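## Task

Arrange the plates so nest N1 holds plate C16, N2 holds C51 and N3 holds C15. Each plate has to lie flat within its nest's locators, with its A1 well at the nest corner labelled A1. It only counts if the plates stay that way without the robot holding them. Release everything and move the grippers away at the end.

## Robot and tools

Robot: two 7-joint xArm7 arms, left_arm and right_arm, each with a two-finger bio gripper. Either arm may do the work; the idle one can be parked out of the way. The arms must never strike or squeeze each other.

Scene frame: origin on the table top midway between the arms, +x out over the table, +z up, left_arm on the +y side. The names left/right do not refer to image sides. Arm bases: left_arm at (+0.019, +0.265, 0) m, quat_wxyz (+0.998, 0, 0, +0.064); right_arm at (-0.030, -0.422, 0) m, quat_wxyz (+0.999, 0, 0, +0.046).

Layout: nest OUT (empty) sits between the arms. Facing the arms, nests form an arc; viewed from above, going clockwise: N1, N2, N3, RD. A fixed bar-code scanner stands next to RD. A plate's A1 well is at its cut-off corner. To identify a plate, lay it flat in RD with A1 at the corner marked A1 and get out of the scanner's line of sight; the ID then appears in the results. OUT is a free spot for swapping plates.

Gripper axes: +x points along the fingers toward the tips, y is the direction the fingers open and close. The fingers project sideways from the wrist flange; with the flange pointing straight down they are level, and wrist roll turns them around. end_effector_position is the point between the finger pads, roughly 2 cm short of the tips.

Tool execute_actions, argument actions: a list of action objects run one after another. Each action can have keys rows, steps, until. An empty list just returns state and images.
- rows: up to 15 rows; each row is one control step (1/30 s). A row is a single list of 14 numbers, each in [-1, 1], covering both arms: left_arm dx, dy, dz, rx, ry, rz, opening, then right_arm dx, dy, dz, rx, ry, rz, opening. All 14 are required even if one arm stays still (zeros keep it at its start pose).
- dx..rz are an offset, not a pose: a target relative to that gripper's measured pose when the action began, expressed in the gripper's own axes. Every row refers to that same start pose, not to the row before. For the first action of a call the start is the last pose reported. Scale: 1.0 equals 0.6 m for dx, dy, dz and 180 degrees for rx, ry, rz, which together form one rotation vector.
- opening is absolute: +1 fully open (0.150 m), -1 closed (pads still 0.071 m apart). Full open-to-closed takes at least about 0.4 s.
- steps: 1 to 450, default 15, never fewer than the number of rows. Once rows run out, each arm keeps heading to its final row target and each gripper keeps its final opening, so allow enough steps for long moves.
- until: stops the action at the first step where all listed conditions hold; it only reads devices and does not halt arm motion. Only the scanner can be named, with field code (e.g. "c16" or "no_read") or reads; numbers need a comparison like [">=", 1]; "=", "!=", "<", "<=", ">", ">=" are allowed. Any bad value or unknown name rejects the whole call before motion.

Motion limits: each step the commanded pose is clipped to within 70 mm and 16 degrees of the measured pose; damped IK then tracks it, favouring position over orientation. Joints move at most 3.14 rad/s with a 0.16 s ramp. If steps end early the arm may creep a little then stop; send the remainder in the next action. Ramp offsets up gradually (adding 0.01 per row gives 6 mm per step, 0.18 m/s) so a held plate is not shaken loose. Joint ranges (rad): waist ±6.283, shoulder -2.059 to 2.094, upper arm roll ±6.283, elbow -0.192 to 3.927, forearm roll ±6.283, wrist pitch -1.693 to 3.142, wrist roll ±6.283. The elbow cannot fully straighten.

Tool zoom_image: camera (cam_high, cam_low, cam_left_wrist, cam_right_wrist) and region [x0, y0, x1, y1] in pixels of that camera's latest image, origin top-left, at most 504 by 504. Image sizes: cam_high and cam_low 896x504, wrist cameras 616x616 (fisheye).

Tool read_manual: optional section, only "licences"; returns URDF licence text, no motion.

Tool finished_scene: scene (1 or 2). Call it only when the goal holds and the robot has released and cleared; it is final and starts the next scene, whose task appears in its result.

Result contents: a state line per arm with end_effector_position (m), end_effector_quat_wxyz, and linear/angular velocities in the scene frame; reported position may be off, more so at long reach. "Hand target" lines give the pose each controller is now chasing. "pose unreachable" means the clearance check altered or blocked that arm's command; the arm drops its target and rests until new rows arrive. grip_measured is the measured opening on the command scale (last Joint positions value is the opening in metres); each gripper has its own fixed bias up to about 1 mm. To keep hold of a plate, command an opening about 0.04 or more below grip_measured. Scanner lines give code (current ID in lower case, or no_read; never wrong) and reads (count of changes from no_read to an ID). If an arm is pushed far off its target, both arms abandon targets and the result reports it.

Things to avoid: dropping plates or knocking anything off the table (this ends the scene); slamming or pressing hard into objects, since contact torque at a joint's load limit (N m: waist 44.5, shoulder 44.5, upper arm roll 26.7, elbow 26.7, forearm roll 26.7, wrist pitch 17.8, wrist roll 17.8, held weight included) triggers a fault: the arm backs off, holds 10 s and skips the rest of the call. Fast closes can squeeze beyond the roughly 20 N per pad limit. Holding loads heats motors: MOTOR HOT appears from 65 °C, and at 80 °C an OVER-TEMPERATURE FAULT brakes the arm until it cools, so do not hold plates longer than needed. Occasional external tugs on a held plate or pushes on loose items can occur. The robot keeps its last command while you are composing a reply.

Each tool is called after "Call:" by a JSON object that holds its "op" and its "data", one argument or row to a line.

## Session

Call:
{"op": "execute_actions", "data": {
  "actions": []
}}

Scene clock: 0.00 s.
left_arm: end_effector_position=(+0.4955, +0.3619, +0.3855) grip_measured=+1.00 end_effector_quat_wxyz=(+0.039, -0.035, -0.011, +0.999) end_effector_velocity=(-0.000, +0.000, +0.001) end_effector_angular_velocity=(+0.000, -0.001, +0.000) | right_arm: end_effector_position=(+0.5500, +0.0842, +0.1224) grip_measured=+0.99 end_effector_quat_wxyz=(+0.950, -0.117, -0.070, +0.279) end_effector_velocity=(+0.000, -0.000, -0.001) end_effector_angular_velocity=(-0.001, +0.002, +0.001)
Joint positions: left_arm=[ 0.046  0.539 -0.064  2.014  0.043  1.404 -2.948  0.15 ] | right_arm=[ 0.719  0.789 -0.035  1.602 -0.34   0.832  0.447  0.15 ]
Joint velocities: left_arm=[ 0.    -0.001  0.    -0.    -0.     0.    -0.     0.   ] | right_arm=[-0.001  0.001  0.    -0.     0.     0.    -0.002  0.   ]
Hand target (left_arm): +0.496, +0.362, +0.385; +0.039, -0.035, -0.011, +0.999
Hand target (right_arm): +0.550, +0.084, +0.122; +0.950, -0.117, -0.070, +0.279
scanner: code=no_read reads=0

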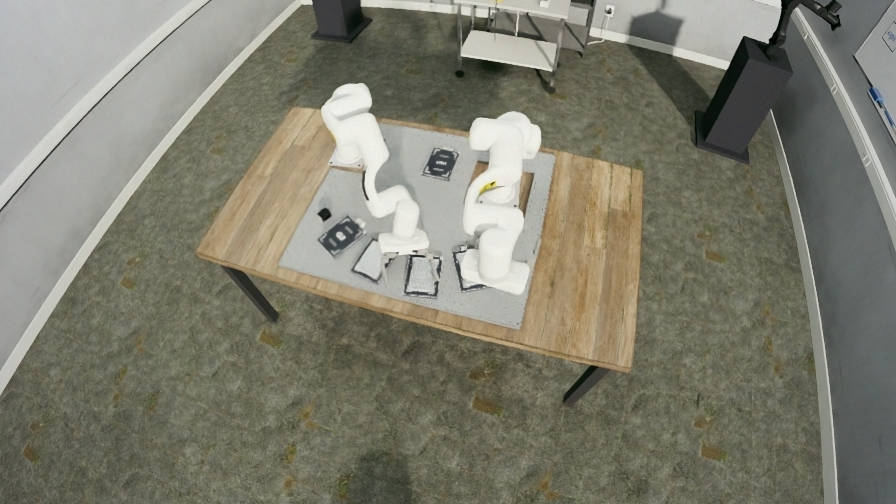

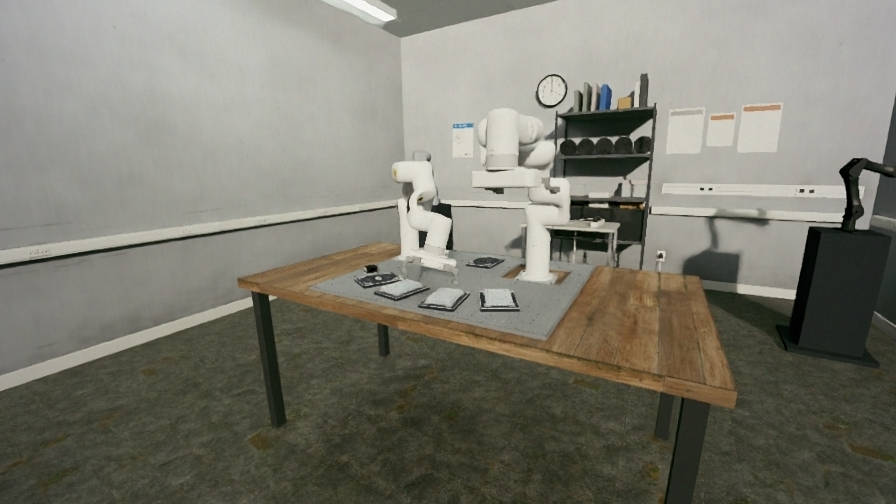

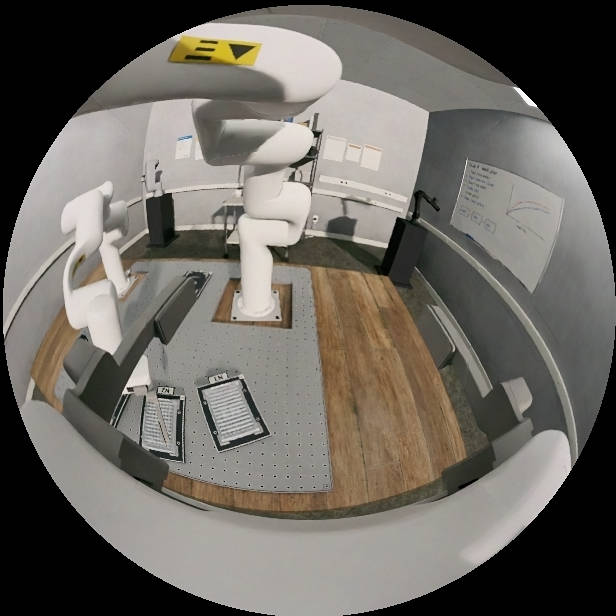

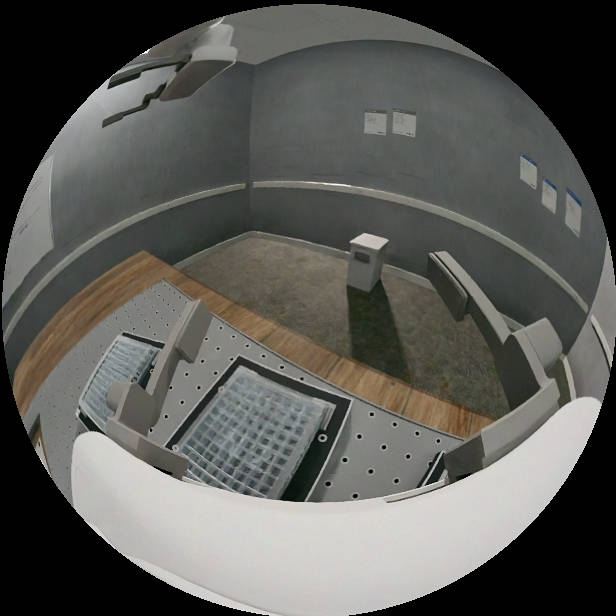

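I'll zoom in on the table for a better view of the nests.

Call:
{"op": "zoom_image", "data": {
  "camera": "cam_high",
  "region": [270, 100, 570, 340]
}}

Call:
{"op": "zoom_image", "data": {
  "camera": "cam_low",
  "region": [300, 200, 600, 350]
}}

Region (270, 100, 570, 340) of cam_high's 896x504 image, scaled by 1.680, with more detail than that image has; it fills the top 403 rows of this view, and the rest is white.

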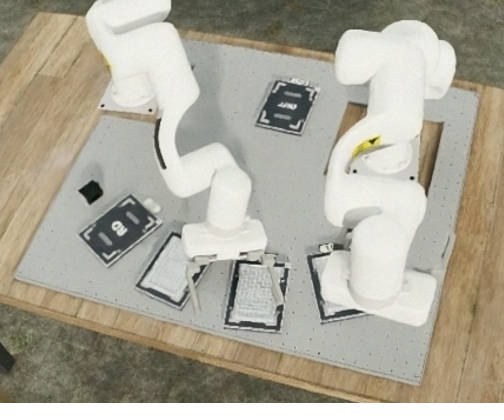

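Region (300, 200, 600, 350) of cam_low's 896x504 image, scaled by 1.680, with more detail than that image has.

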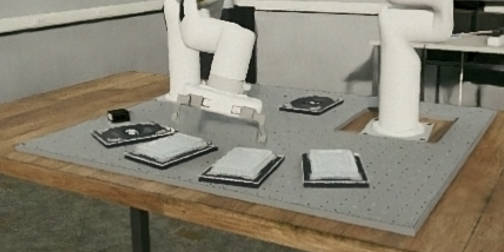

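Call:
{"op": "execute_actions", "data": {
  "actions": [
    {"rows": [[0.2,-0.1,0,0,0,0,1, 0.0169,-0.0653,0.2407,0.0762,0.0456,-0.1817,1]], "steps": 40},
    {"rows": [[0.2,-0.1,0,0,0,0,1, -0.42,-0.64,0.13,0,0,0,1]], "steps": 60}
  ]
}}

Scene clock: 4.67 s.
left_arm: end_effector_position=(+0.2659, +0.4994, +0.3706) grip_measured=+1.00 end_effector_quat_wxyz=(+0.039, -0.035, -0.010, +0.999) end_effector_velocity=(-0.000, +0.000, +0.000) end_effector_angular_velocity=(+0.000, -0.001, +0.001) | right_arm: end_effector_position=(+0.2963, -0.2980, +0.3523) grip_measured=+0.99 end_effector_quat_wxyz=(+1.000, -0.001, -0.002, -0.002) end_effector_velocity=(+0.000, -0.000, +0.001) end_effector_angular_velocity=(+0.000, -0.002, -0.001)
Joint positions: left_arm=[ 0.296 -0.117  0.089  1.111 -0.01   1.157 -2.546  0.15 ] | right_arm=[ 0.638 -0.965 -0.085  0.446 -0.074  1.408  0.698  0.15 ]
Joint velocities: left_arm=[ 0.001 -0.     0.    -0.     0.    -0.     0.     0.   ] | right_arm=[-0.001 -0.002  0.     0.    -0.001  0.     0.     0.   ]
Hand target (left_arm): +0.266, +0.499, +0.371; +0.039, -0.035, -0.010, +0.999
Hand target (right_arm): +0.296, -0.298, +0.352; +1.000, -0.001, -0.002, -0.002
Off the commanded pose (left_arm): 0.001 m, 0 deg.
Off the commanded pose (right_arm): 0.003 m, 0 deg.
scanner: code=no_read reads=0

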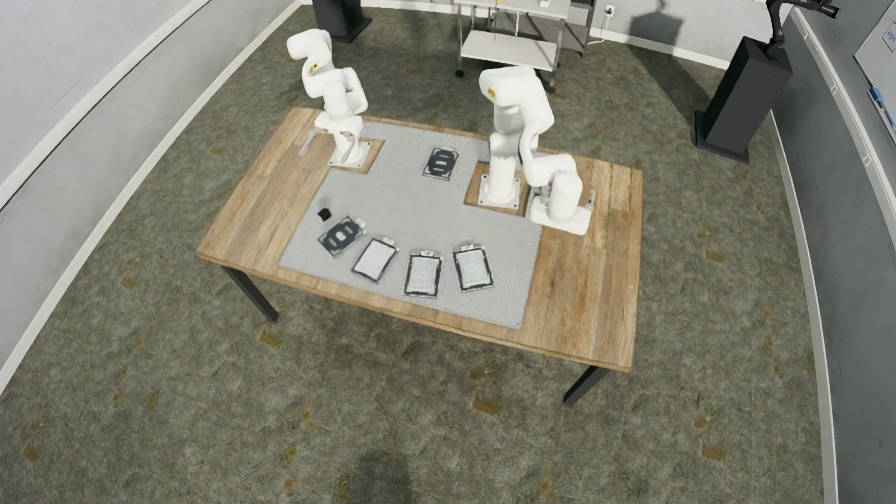

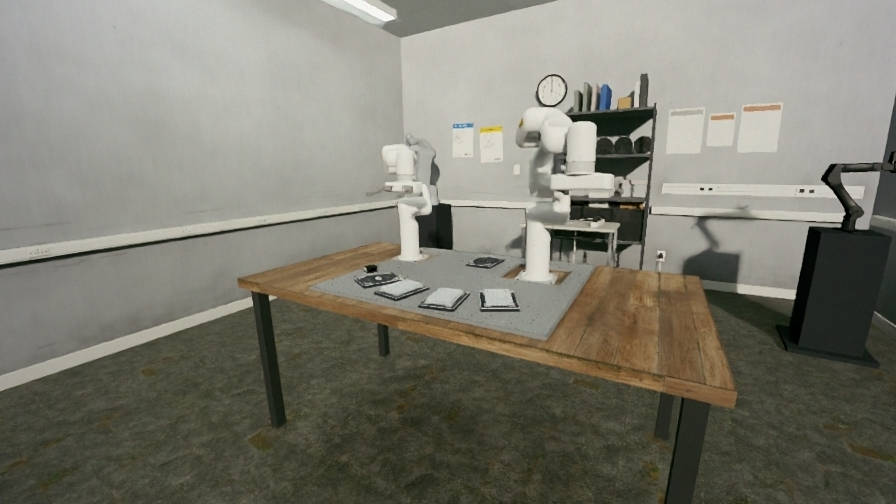

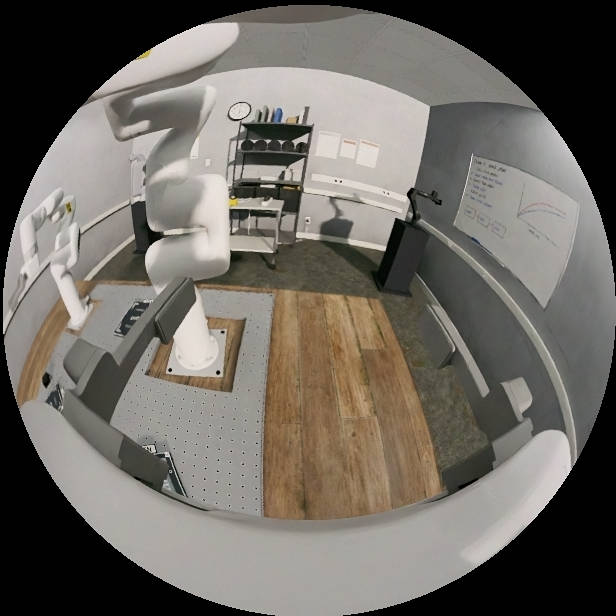

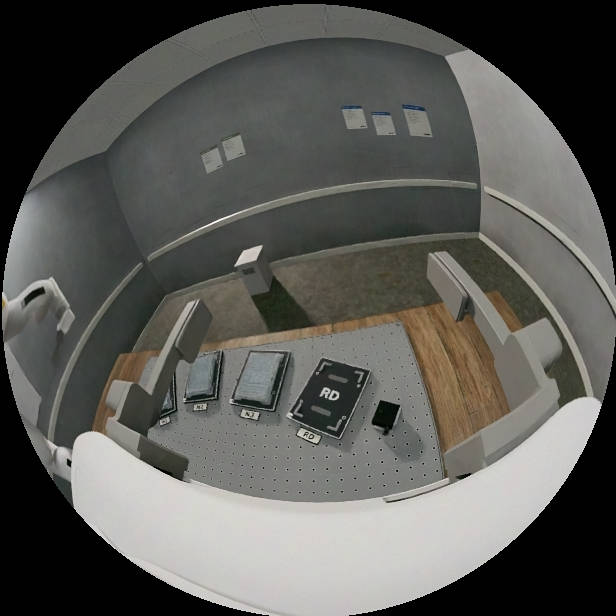

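Call:
{"op": "zoom_image", "data": {
  "camera": "cam_high",
  "region": [300, 190, 520, 320]
}}

Call:
{"op": "zoom_image", "data": {
  "camera": "cam_right_wrist",
  "region": [130, 320, 430, 470]
}}

Region (300, 190, 520, 320) of cam_high's 896x504 image, scaled by 2.291, with more detail than that image has; it fills the top 298 rows of this view, and the rest is white.

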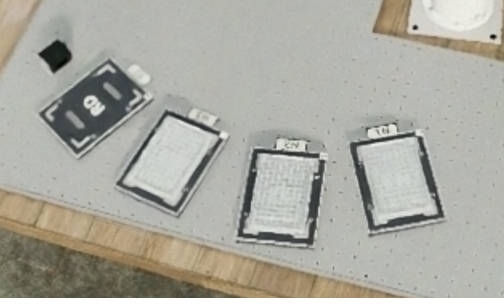

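Region (130, 320, 430, 470) of cam_right_wrist's 616x616 image, scaled by 1.680, with more detail than that image has.

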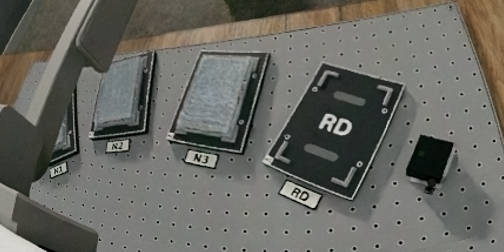

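Call:
{"op": "execute_actions", "data": {
  "actions": [
    {"rows": [[0,0,0,0,0,0,1, 0.29,0.297,-0.337,0,0,-0.083,1]], "steps": 45}
  ]
}}

Scene clock: 6.97 s.
left_arm: end_effector_position=(+0.2659, +0.4994, +0.3706) grip_measured=+1.00 end_effector_quat_wxyz=(+0.039, -0.035, -0.010, +0.999) end_effector_velocity=(+0.000, +0.000, +0.001) end_effector_angular_velocity=(+0.001, -0.002, -0.001) | right_arm: end_effector_position=(+0.4711, -0.1207, +0.1488) grip_measured=+0.99 end_effector_quat_wxyz=(+0.991, +0.000, -0.001, -0.131) end_effector_velocity=(+0.000, +0.001, -0.000) end_effector_angular_velocity=(-0.000, -0.000, +0.002)
Joint positions: left_arm=[ 0.296 -0.117  0.089  1.111 -0.01   1.157 -2.546  0.15 ] | right_arm=[ 0.663  0.352  0.004  0.991 -0.003  0.637  1.025  0.15 ]
Joint velocities: left_arm=[-0.001 -0.001  0.     0.001  0.    -0.001  0.001  0.   ] | right_arm=[-0.     0.003  0.     0.002 -0.001 -0.001 -0.001  0.   ]
Hand target (left_arm): +0.266, +0.499, +0.371; +0.039, -0.035, -0.010, +0.999
Hand target (right_arm): +0.471, -0.121, +0.149; +0.991, +0.000, -0.000, -0.131
Off the commanded pose (left_arm): 0.000 m, 0 deg.
Off the commanded pose (right_arm): 0.002 m, 0 deg.
scanner: code=no_read reads=0

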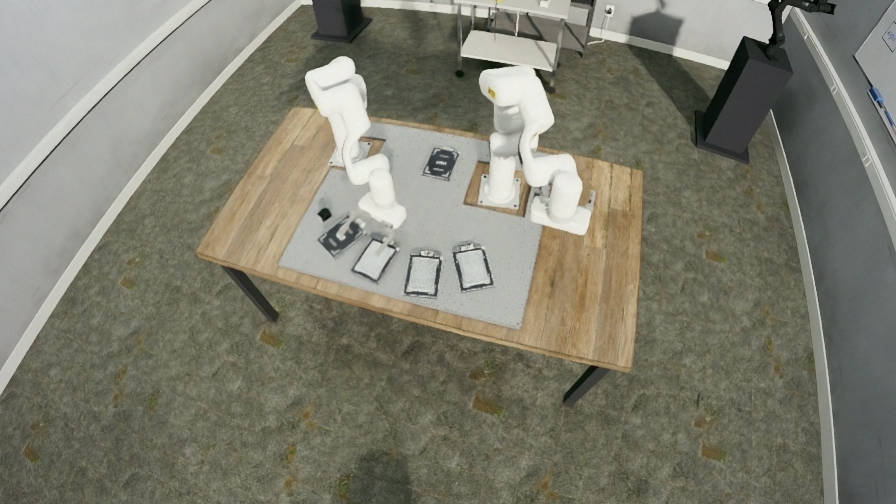

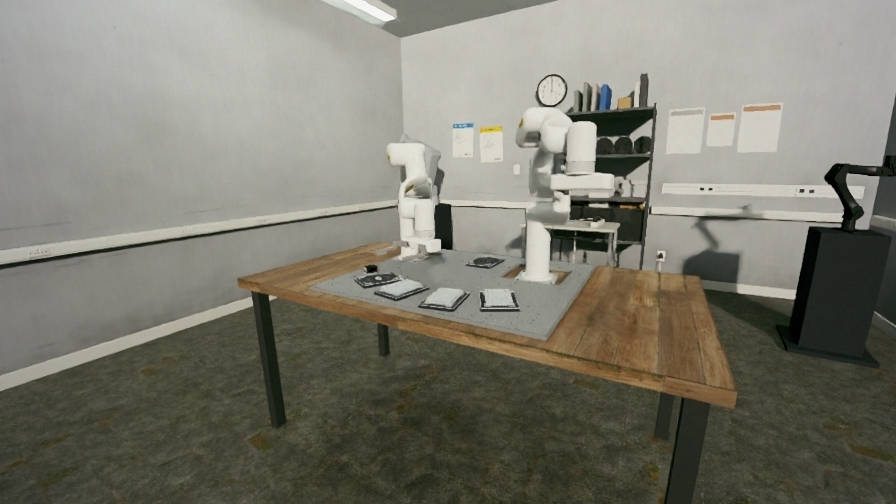

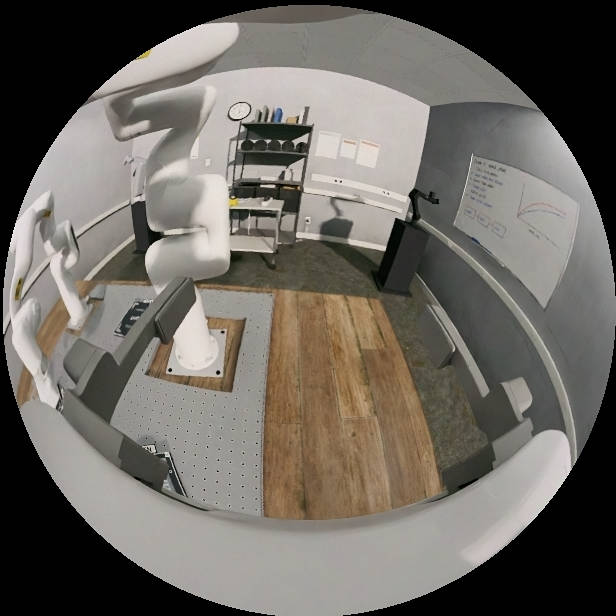

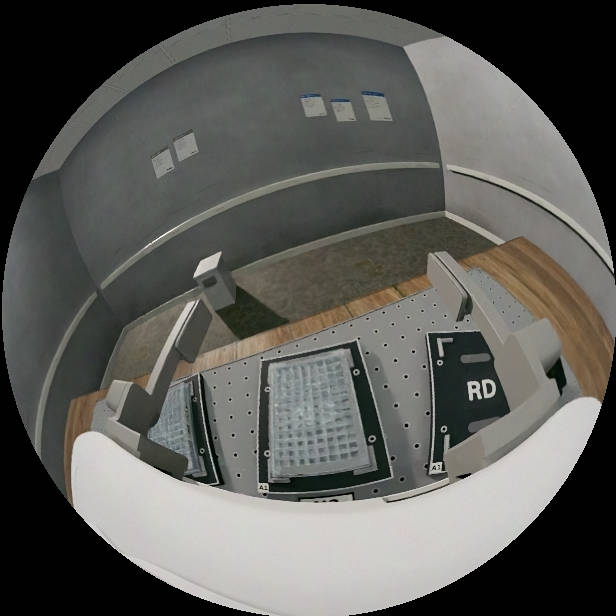

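Call:
{"op": "zoom_image", "data": {
  "camera": "cam_high",
  "region": [300, 170, 460, 300]
}}

Region (300, 170, 460, 300) of cam_high's 896x504 image, scaled by 3.150, with more detail than that image has; it fills the top 410 rows of this view, and the rest is white.

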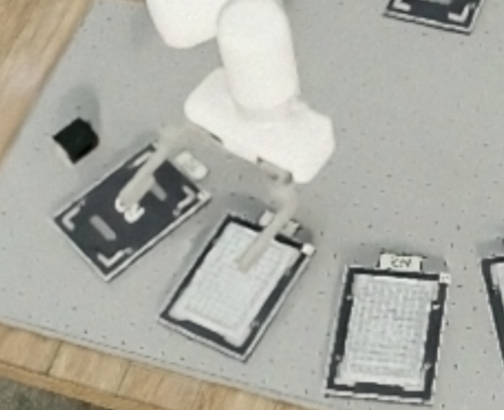

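Call:
{"op": "execute_actions", "data": {
  "actions": [
    {"rows": [[0,0,0,0,0,0,1, -0.04,0,-0.148,0,0,0,1]], "steps": 30}
  ]
}}

Call:
{"op": "zoom_image", "data": {
  "camera": "cam_high",
  "region": [300, 170, 460, 300]
}}

Scene clock: 8.63 s.
left_arm: end_effector_position=(+0.2659, +0.4994, +0.3706) grip_measured=+1.00 end_effector_quat_wxyz=(+0.039, -0.035, -0.010, +0.999) end_effector_velocity=(-0.000, +0.000, -0.000) end_effector_angular_velocity=(-0.001, +0.002, +0.001) | right_arm: end_effector_position=(+0.4479, -0.1146, +0.0600) grip_measured=+0.99 end_effector_quat_wxyz=(+0.991, +0.001, -0.000, -0.131) end_effector_velocity=(-0.000, -0.001, -0.001) end_effector_angular_velocity=(-0.001, +0.002, -0.003)
Joint positions: left_arm=[ 0.296 -0.117  0.089  1.111 -0.01   1.157 -2.546  0.15 ] | right_arm=[ 0.698  0.548  0.01   0.956 -0.013  0.407  1.075  0.15 ]
Joint velocities: left_arm=[-0.     0.001  0.001 -0.     0.     0.    -0.     0.   ] | right_arm=[-0.001  0.001 -0.    -0.     0.001  0.001  0.001 -0.   ]
Hand target (left_arm): +0.266, +0.499, +0.371; +0.039, -0.035, -0.010, +0.999
Hand target (right_arm): +0.448, -0.115, +0.060; +0.991, +0.001, -0.000, -0.131
Off the commanded pose (left_arm): 0.000 m, 0 deg.
Off the commanded pose (right_arm): 0.000 m, 0 deg.
scanner: code=no_read reads=0

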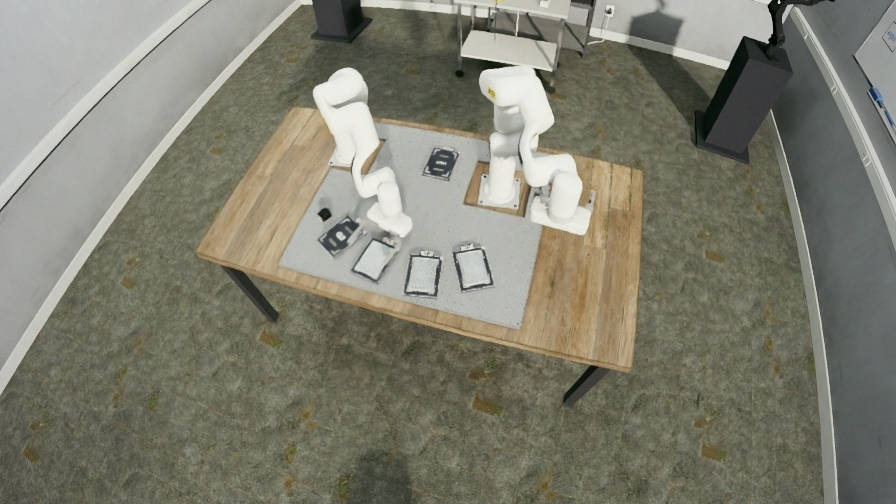

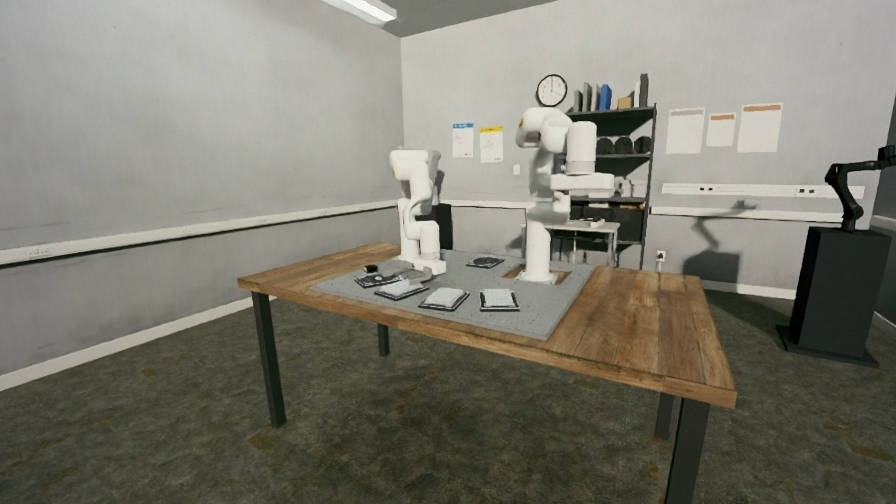

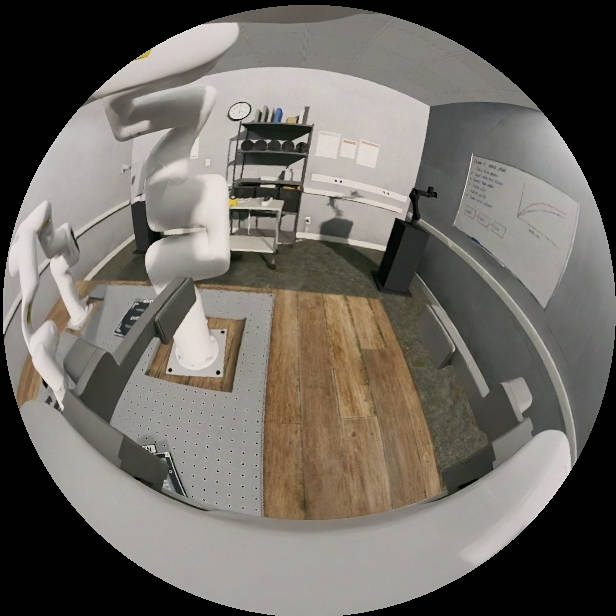

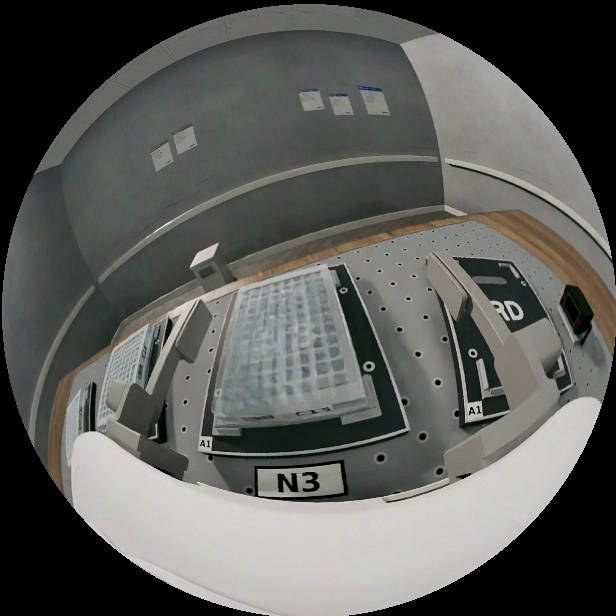

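Region (300, 170, 460, 300) of cam_high's 896x504 image, scaled by 3.150, with more detail than that image has; it fills the top 410 rows of this view, and the rest is white.

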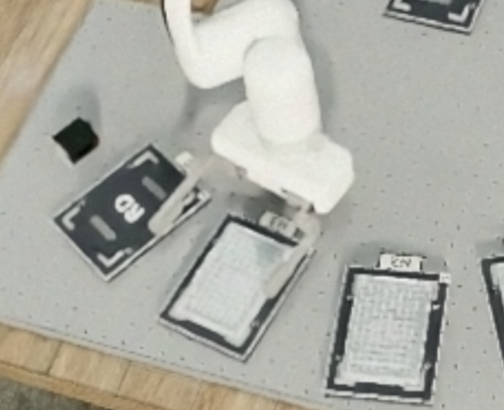

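Call:
{"op": "zoom_image", "data": {
  "camera": "cam_right_wrist",
  "region": [180, 330, 420, 500]
}}

Region (180, 330, 420, 500) of cam_right_wrist's 616x616 image, scaled by 2.100, with more detail than that image has; it fills the top 357 rows of this view, and the rest is white.

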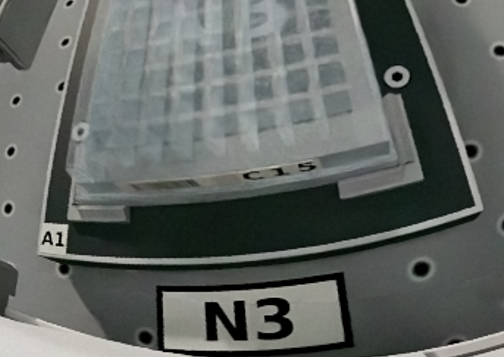

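Call:
{"op": "execute_actions", "data": {
  "actions": [
    {"rows": [[0,0,0,0,0,0,1, -0.15,0.05,-0.05,0,0,0,1]], "steps": 25}
  ]
}}

Call:
{"op": "zoom_image", "data": {
  "camera": "cam_right_wrist",
  "region": [130, 250, 480, 480]
}}

Scene clock: 9.80 s.
left_arm: end_effector_position=(+0.2659, +0.4994, +0.3706) grip_measured=+1.00 end_effector_quat_wxyz=(+0.039, -0.035, -0.010, +0.999) end_effector_velocity=(+0.000, -0.000, -0.000) end_effector_angular_velocity=(+0.000, -0.000, +0.000) | right_arm: end_effector_position=(+0.3690, -0.0623, +0.0299) grip_measured=+0.99 end_effector_quat_wxyz=(+0.991, +0.001, -0.000, -0.132) end_effector_velocity=(-0.001, +0.001, -0.000) end_effector_angular_velocity=(+0.000, -0.000, +0.002)
Joint positions: left_arm=[ 0.296 -0.117  0.089  1.111 -0.01   1.157 -2.546  0.15 ] | right_arm=[ 0.89   0.619  0.015  0.948 -0.026  0.328  1.283  0.15 ]
Joint velocities: left_arm=[-0.     0.     0.    -0.    -0.    -0.001 -0.     0.   ] | right_arm=[ 0.002  0.     0.     0.    -0.    -0.     0.001  0.   ]
Hand target (left_arm): +0.266, +0.499, +0.371; +0.039, -0.035, -0.010, +0.999
Hand target (right_arm): +0.369, -0.062, +0.030; +0.991, +0.001, -0.000, -0.131
Off the commanded pose (left_arm): 0.000 m, 0 deg.
Off the commanded pose (right_arm): 0.000 m, 0 deg.
scanner: code=no_read reads=0

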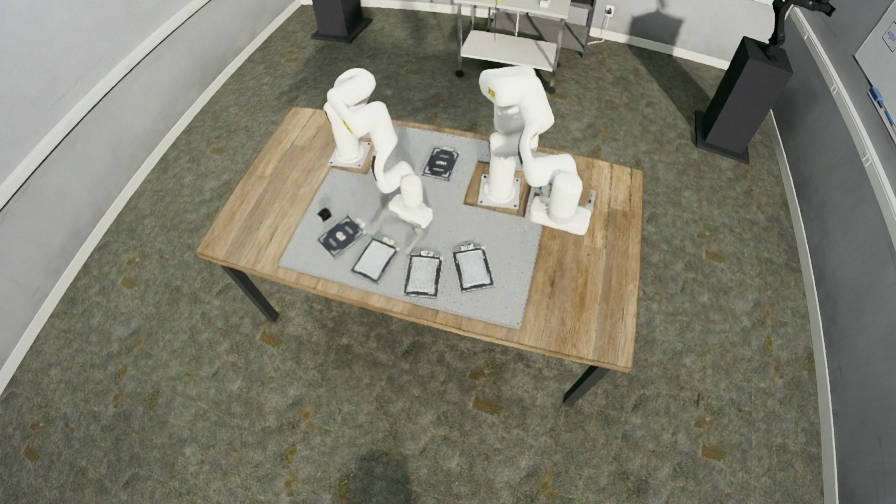

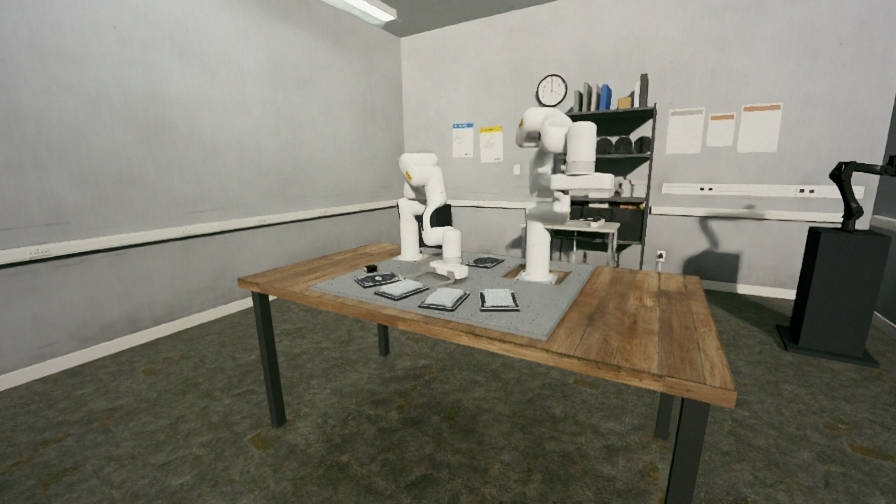

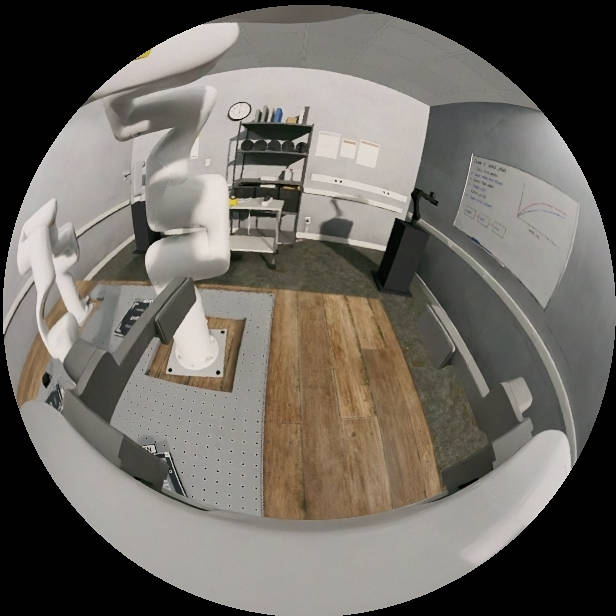

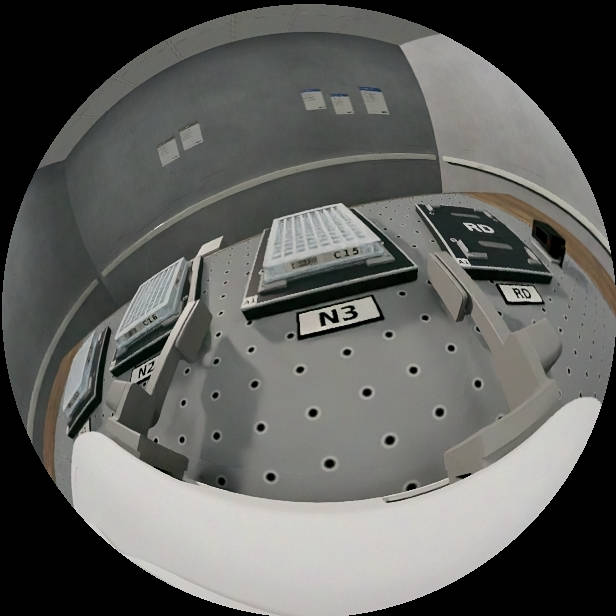

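Region (130, 250, 480, 480) of cam_right_wrist's 616x616 image, scaled by 1.440, with more detail than that image has; it fills the top 331 rows of this view, and the rest is white.

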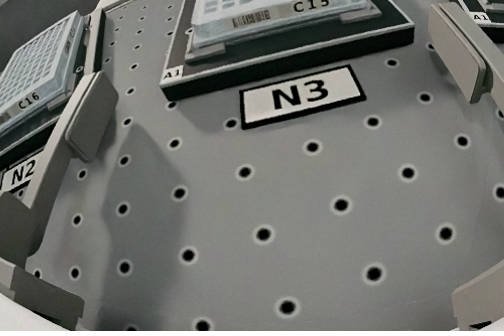

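Call:
{"op": "zoom_image", "data": {
  "camera": "cam_right_wrist",
  "region": [60, 190, 430, 440]
}}

Region (60, 190, 430, 440) of cam_right_wrist's 616x616 image, scaled by 1.362, with more detail than that image has; it fills the top 341 rows of this view, and the rest is white.

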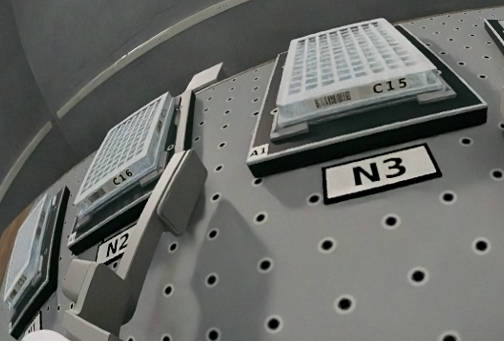

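Call:
{"op": "execute_actions", "data": {
  "actions": [
    {"rows": [[0,0,0,0.0313,0.0016,-0.83,1, 0,0,0.117,0,0,0,1]], "steps": 15},
    {"rows": [[0,0,0,0,0,0,1, 0.102,0.261,0,0,0,0.114,-0.1]], "steps": 30}
  ]
}}

Scene clock: 12.63 s.
left_arm: end_effector_position=(+0.2686, +0.4979, +0.3690) grip_measured=+1.00 end_effector_quat_wxyz=(+0.415, -0.011, -0.014, +0.909) end_effector_velocity=(-0.000, +0.000, +0.000) end_effector_angular_velocity=(+0.000, -0.001, +0.001) | right_arm: end_effector_position=(+0.4686, +0.0719, +0.0978) grip_measured=-0.10 end_effector_quat_wxyz=(+0.999, -0.001, +0.001, +0.047) end_effector_velocity=(+0.000, +0.001, -0.001) end_effector_angular_velocity=(+0.000, +0.000, -0.000)
Joint positions: left_arm=[ 0.164 -0.388  0.035  0.834  0.02   1.188 -1.967  0.15 ] | right_arm=[ 0.801  0.728  0.054  1.448 -0.053  0.724  0.879  0.107]
Joint velocities: left_arm=[ 0.001 -0.     0.     0.     0.    -0.001 -0.     0.   ] | right_arm=[ 0.     0.003  0.     0.004  0.     0.     0.    -0.   ]
Hand target (left_arm): +0.269, +0.498, +0.369; +0.415, -0.011, -0.014, +0.909
Hand target (right_arm): +0.469, +0.072, +0.098; +0.999, -0.001, +0.001, +0.047
Off the commanded pose (left_arm): 0.000 m, 0 deg.
Off the commanded pose (right_arm): 0.001 m, 0 deg.
scanner: code=no_read reads=0

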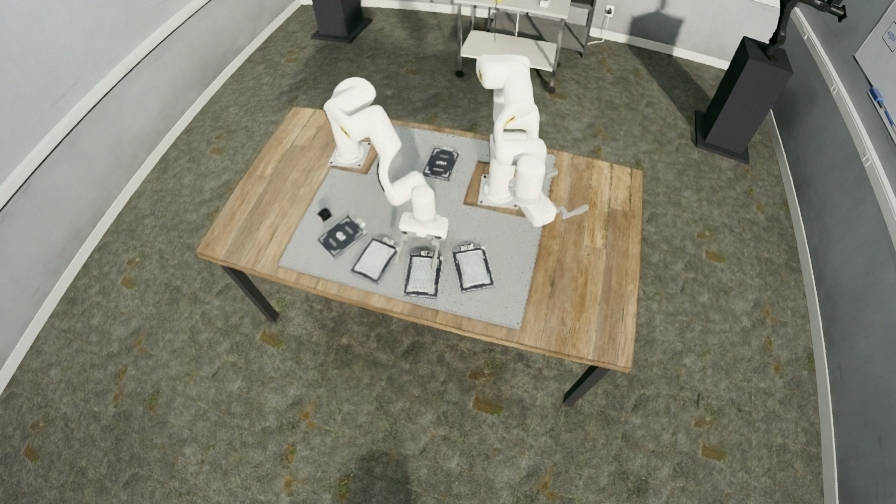

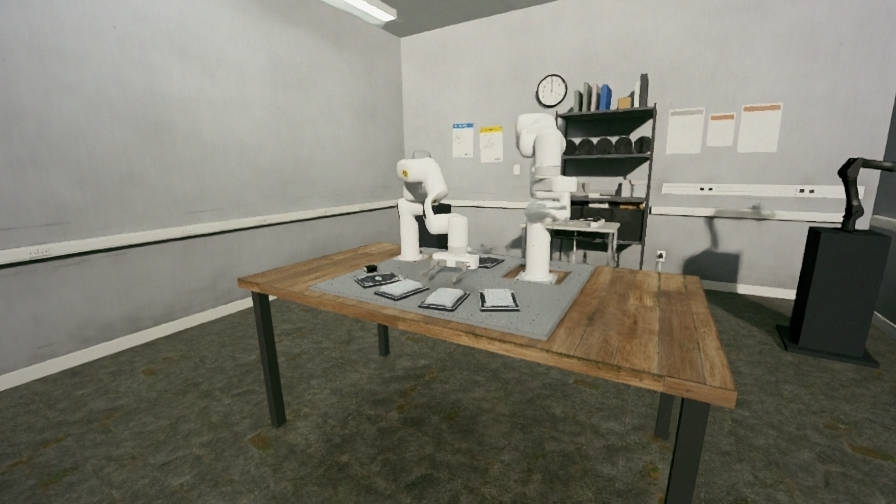

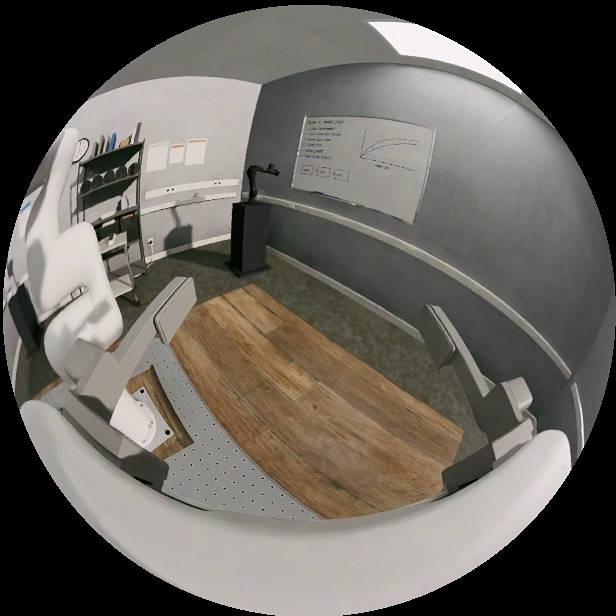

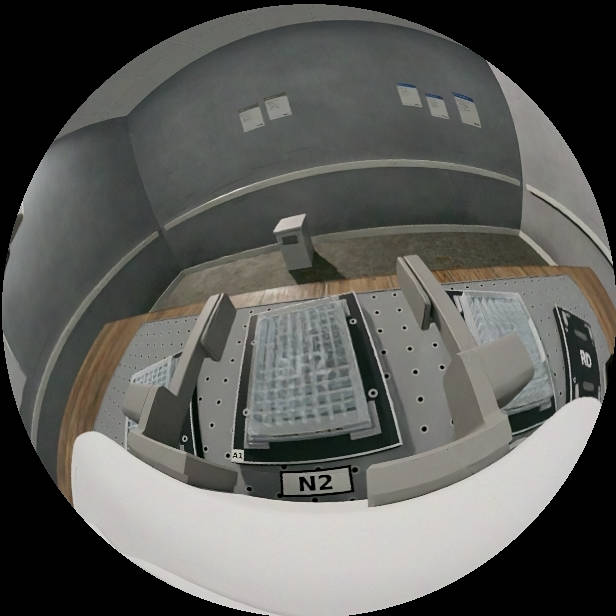

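Call:
{"op": "zoom_image", "data": {
  "camera": "cam_high",
  "region": [350, 190, 510, 320]
}}

Region (350, 190, 510, 320) of cam_high's 896x504 image, scaled by 3.150, with more detail than that image has; it fills the top 410 rows of this view, and the rest is white.

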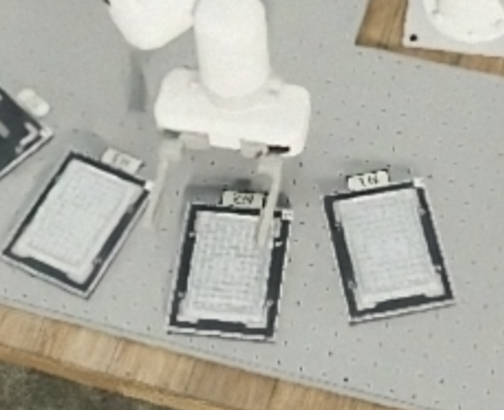

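Call:
{"op": "execute_actions", "data": {
  "actions": [
    {"rows": [[0,0,0,0.0102,0.0082,-0.583,1, 0,0.036,-0.075,0,0,-0.01,-0.1]], "steps": 45}
  ]
}}

Call:
{"op": "zoom_image", "data": {
  "camera": "cam_high",
  "region": [350, 190, 510, 320]
}}

Scene clock: 14.73 s.
left_arm: end_effector_position=(+0.2692, +0.4968, +0.3682) grip_measured=+1.00 end_effector_quat_wxyz=(+0.975, +0.001, +0.000, +0.224) end_effector_velocity=(-0.001, +0.002, +0.001) end_effector_angular_velocity=(-0.002, -0.005, -0.001) | right_arm: end_effector_position=(+0.4665, +0.0931, +0.0526) grip_measured=-0.10 end_effector_quat_wxyz=(+1.000, -0.001, +0.001, +0.031) end_effector_velocity=(-0.000, +0.001, +0.001) end_effector_angular_velocity=(-0.000, -0.001, +0.002)
Joint positions: left_arm=[-0.132 -1.265  0.534  0.518  0.515  1.717 -0.199  0.15 ] | right_arm=[ 0.834  0.881  0.05   1.574 -0.059  0.697  0.94   0.107]
Joint velocities: left_arm=[ 0.003 -0.002  0.004  0.003  0.001 -0.001  0.006  0.   ] | right_arm=[ 0.001 -0.001 -0.     0.    -0.001  0.001  0.     0.   ]
Hand target (left_arm): +0.269, +0.497, +0.368; +0.975, +0.001, -0.000, +0.224
Hand target (right_arm): +0.467, +0.093, +0.053; +1.000, -0.001, +0.001, +0.031
Off the commanded pose (left_arm): 0.002 m, 0 deg.
Off the commanded pose (right_arm): 0.000 m, 0 deg.
scanner: code=no_read reads=0

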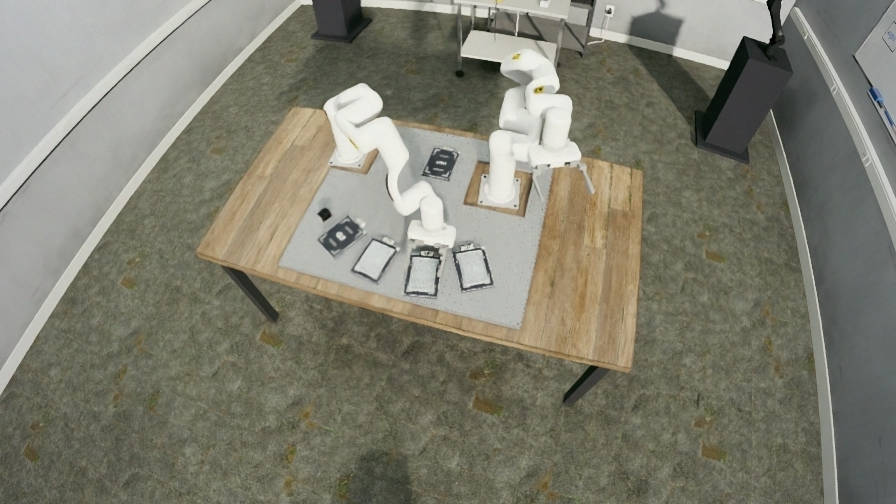

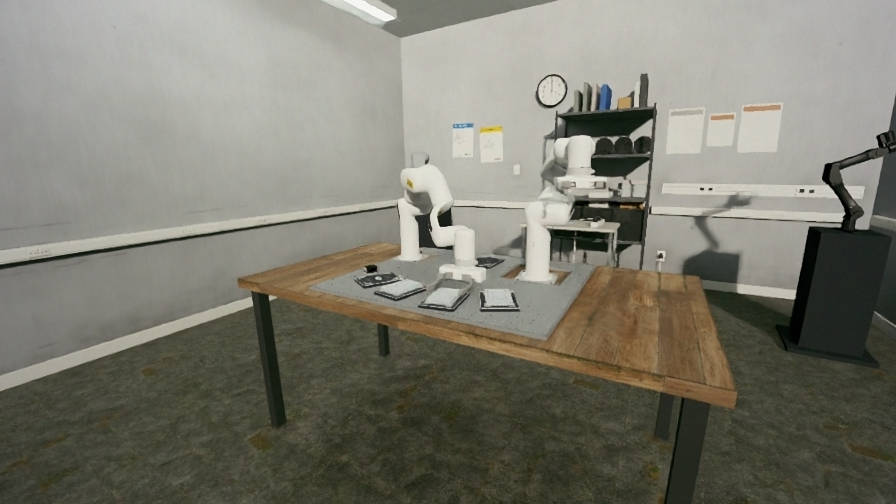

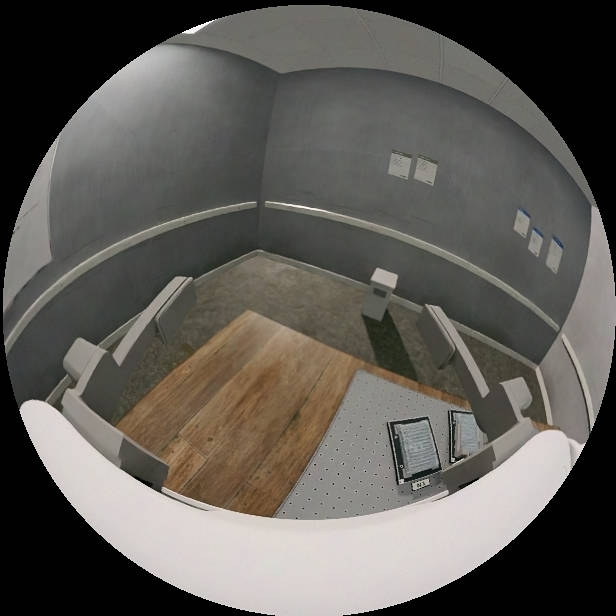

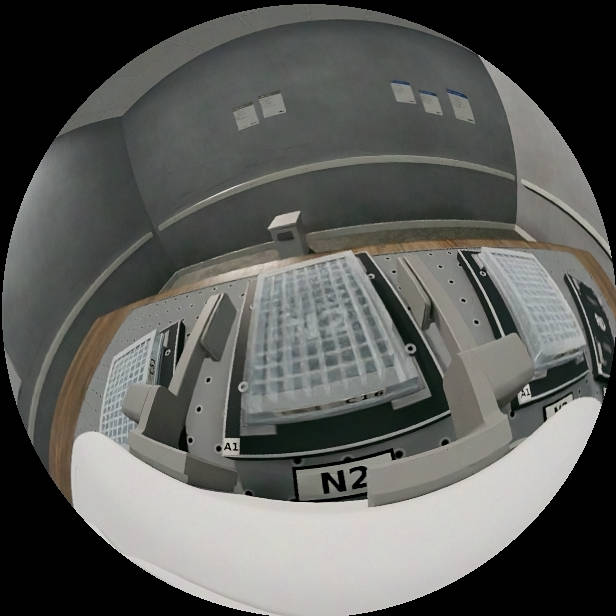

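Region (350, 190, 510, 320) of cam_high's 896x504 image, scaled by 3.150, with more detail than that image has; it fills the top 410 rows of this view, and the rest is white.

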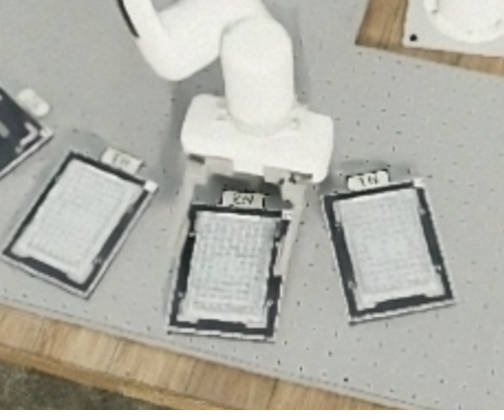

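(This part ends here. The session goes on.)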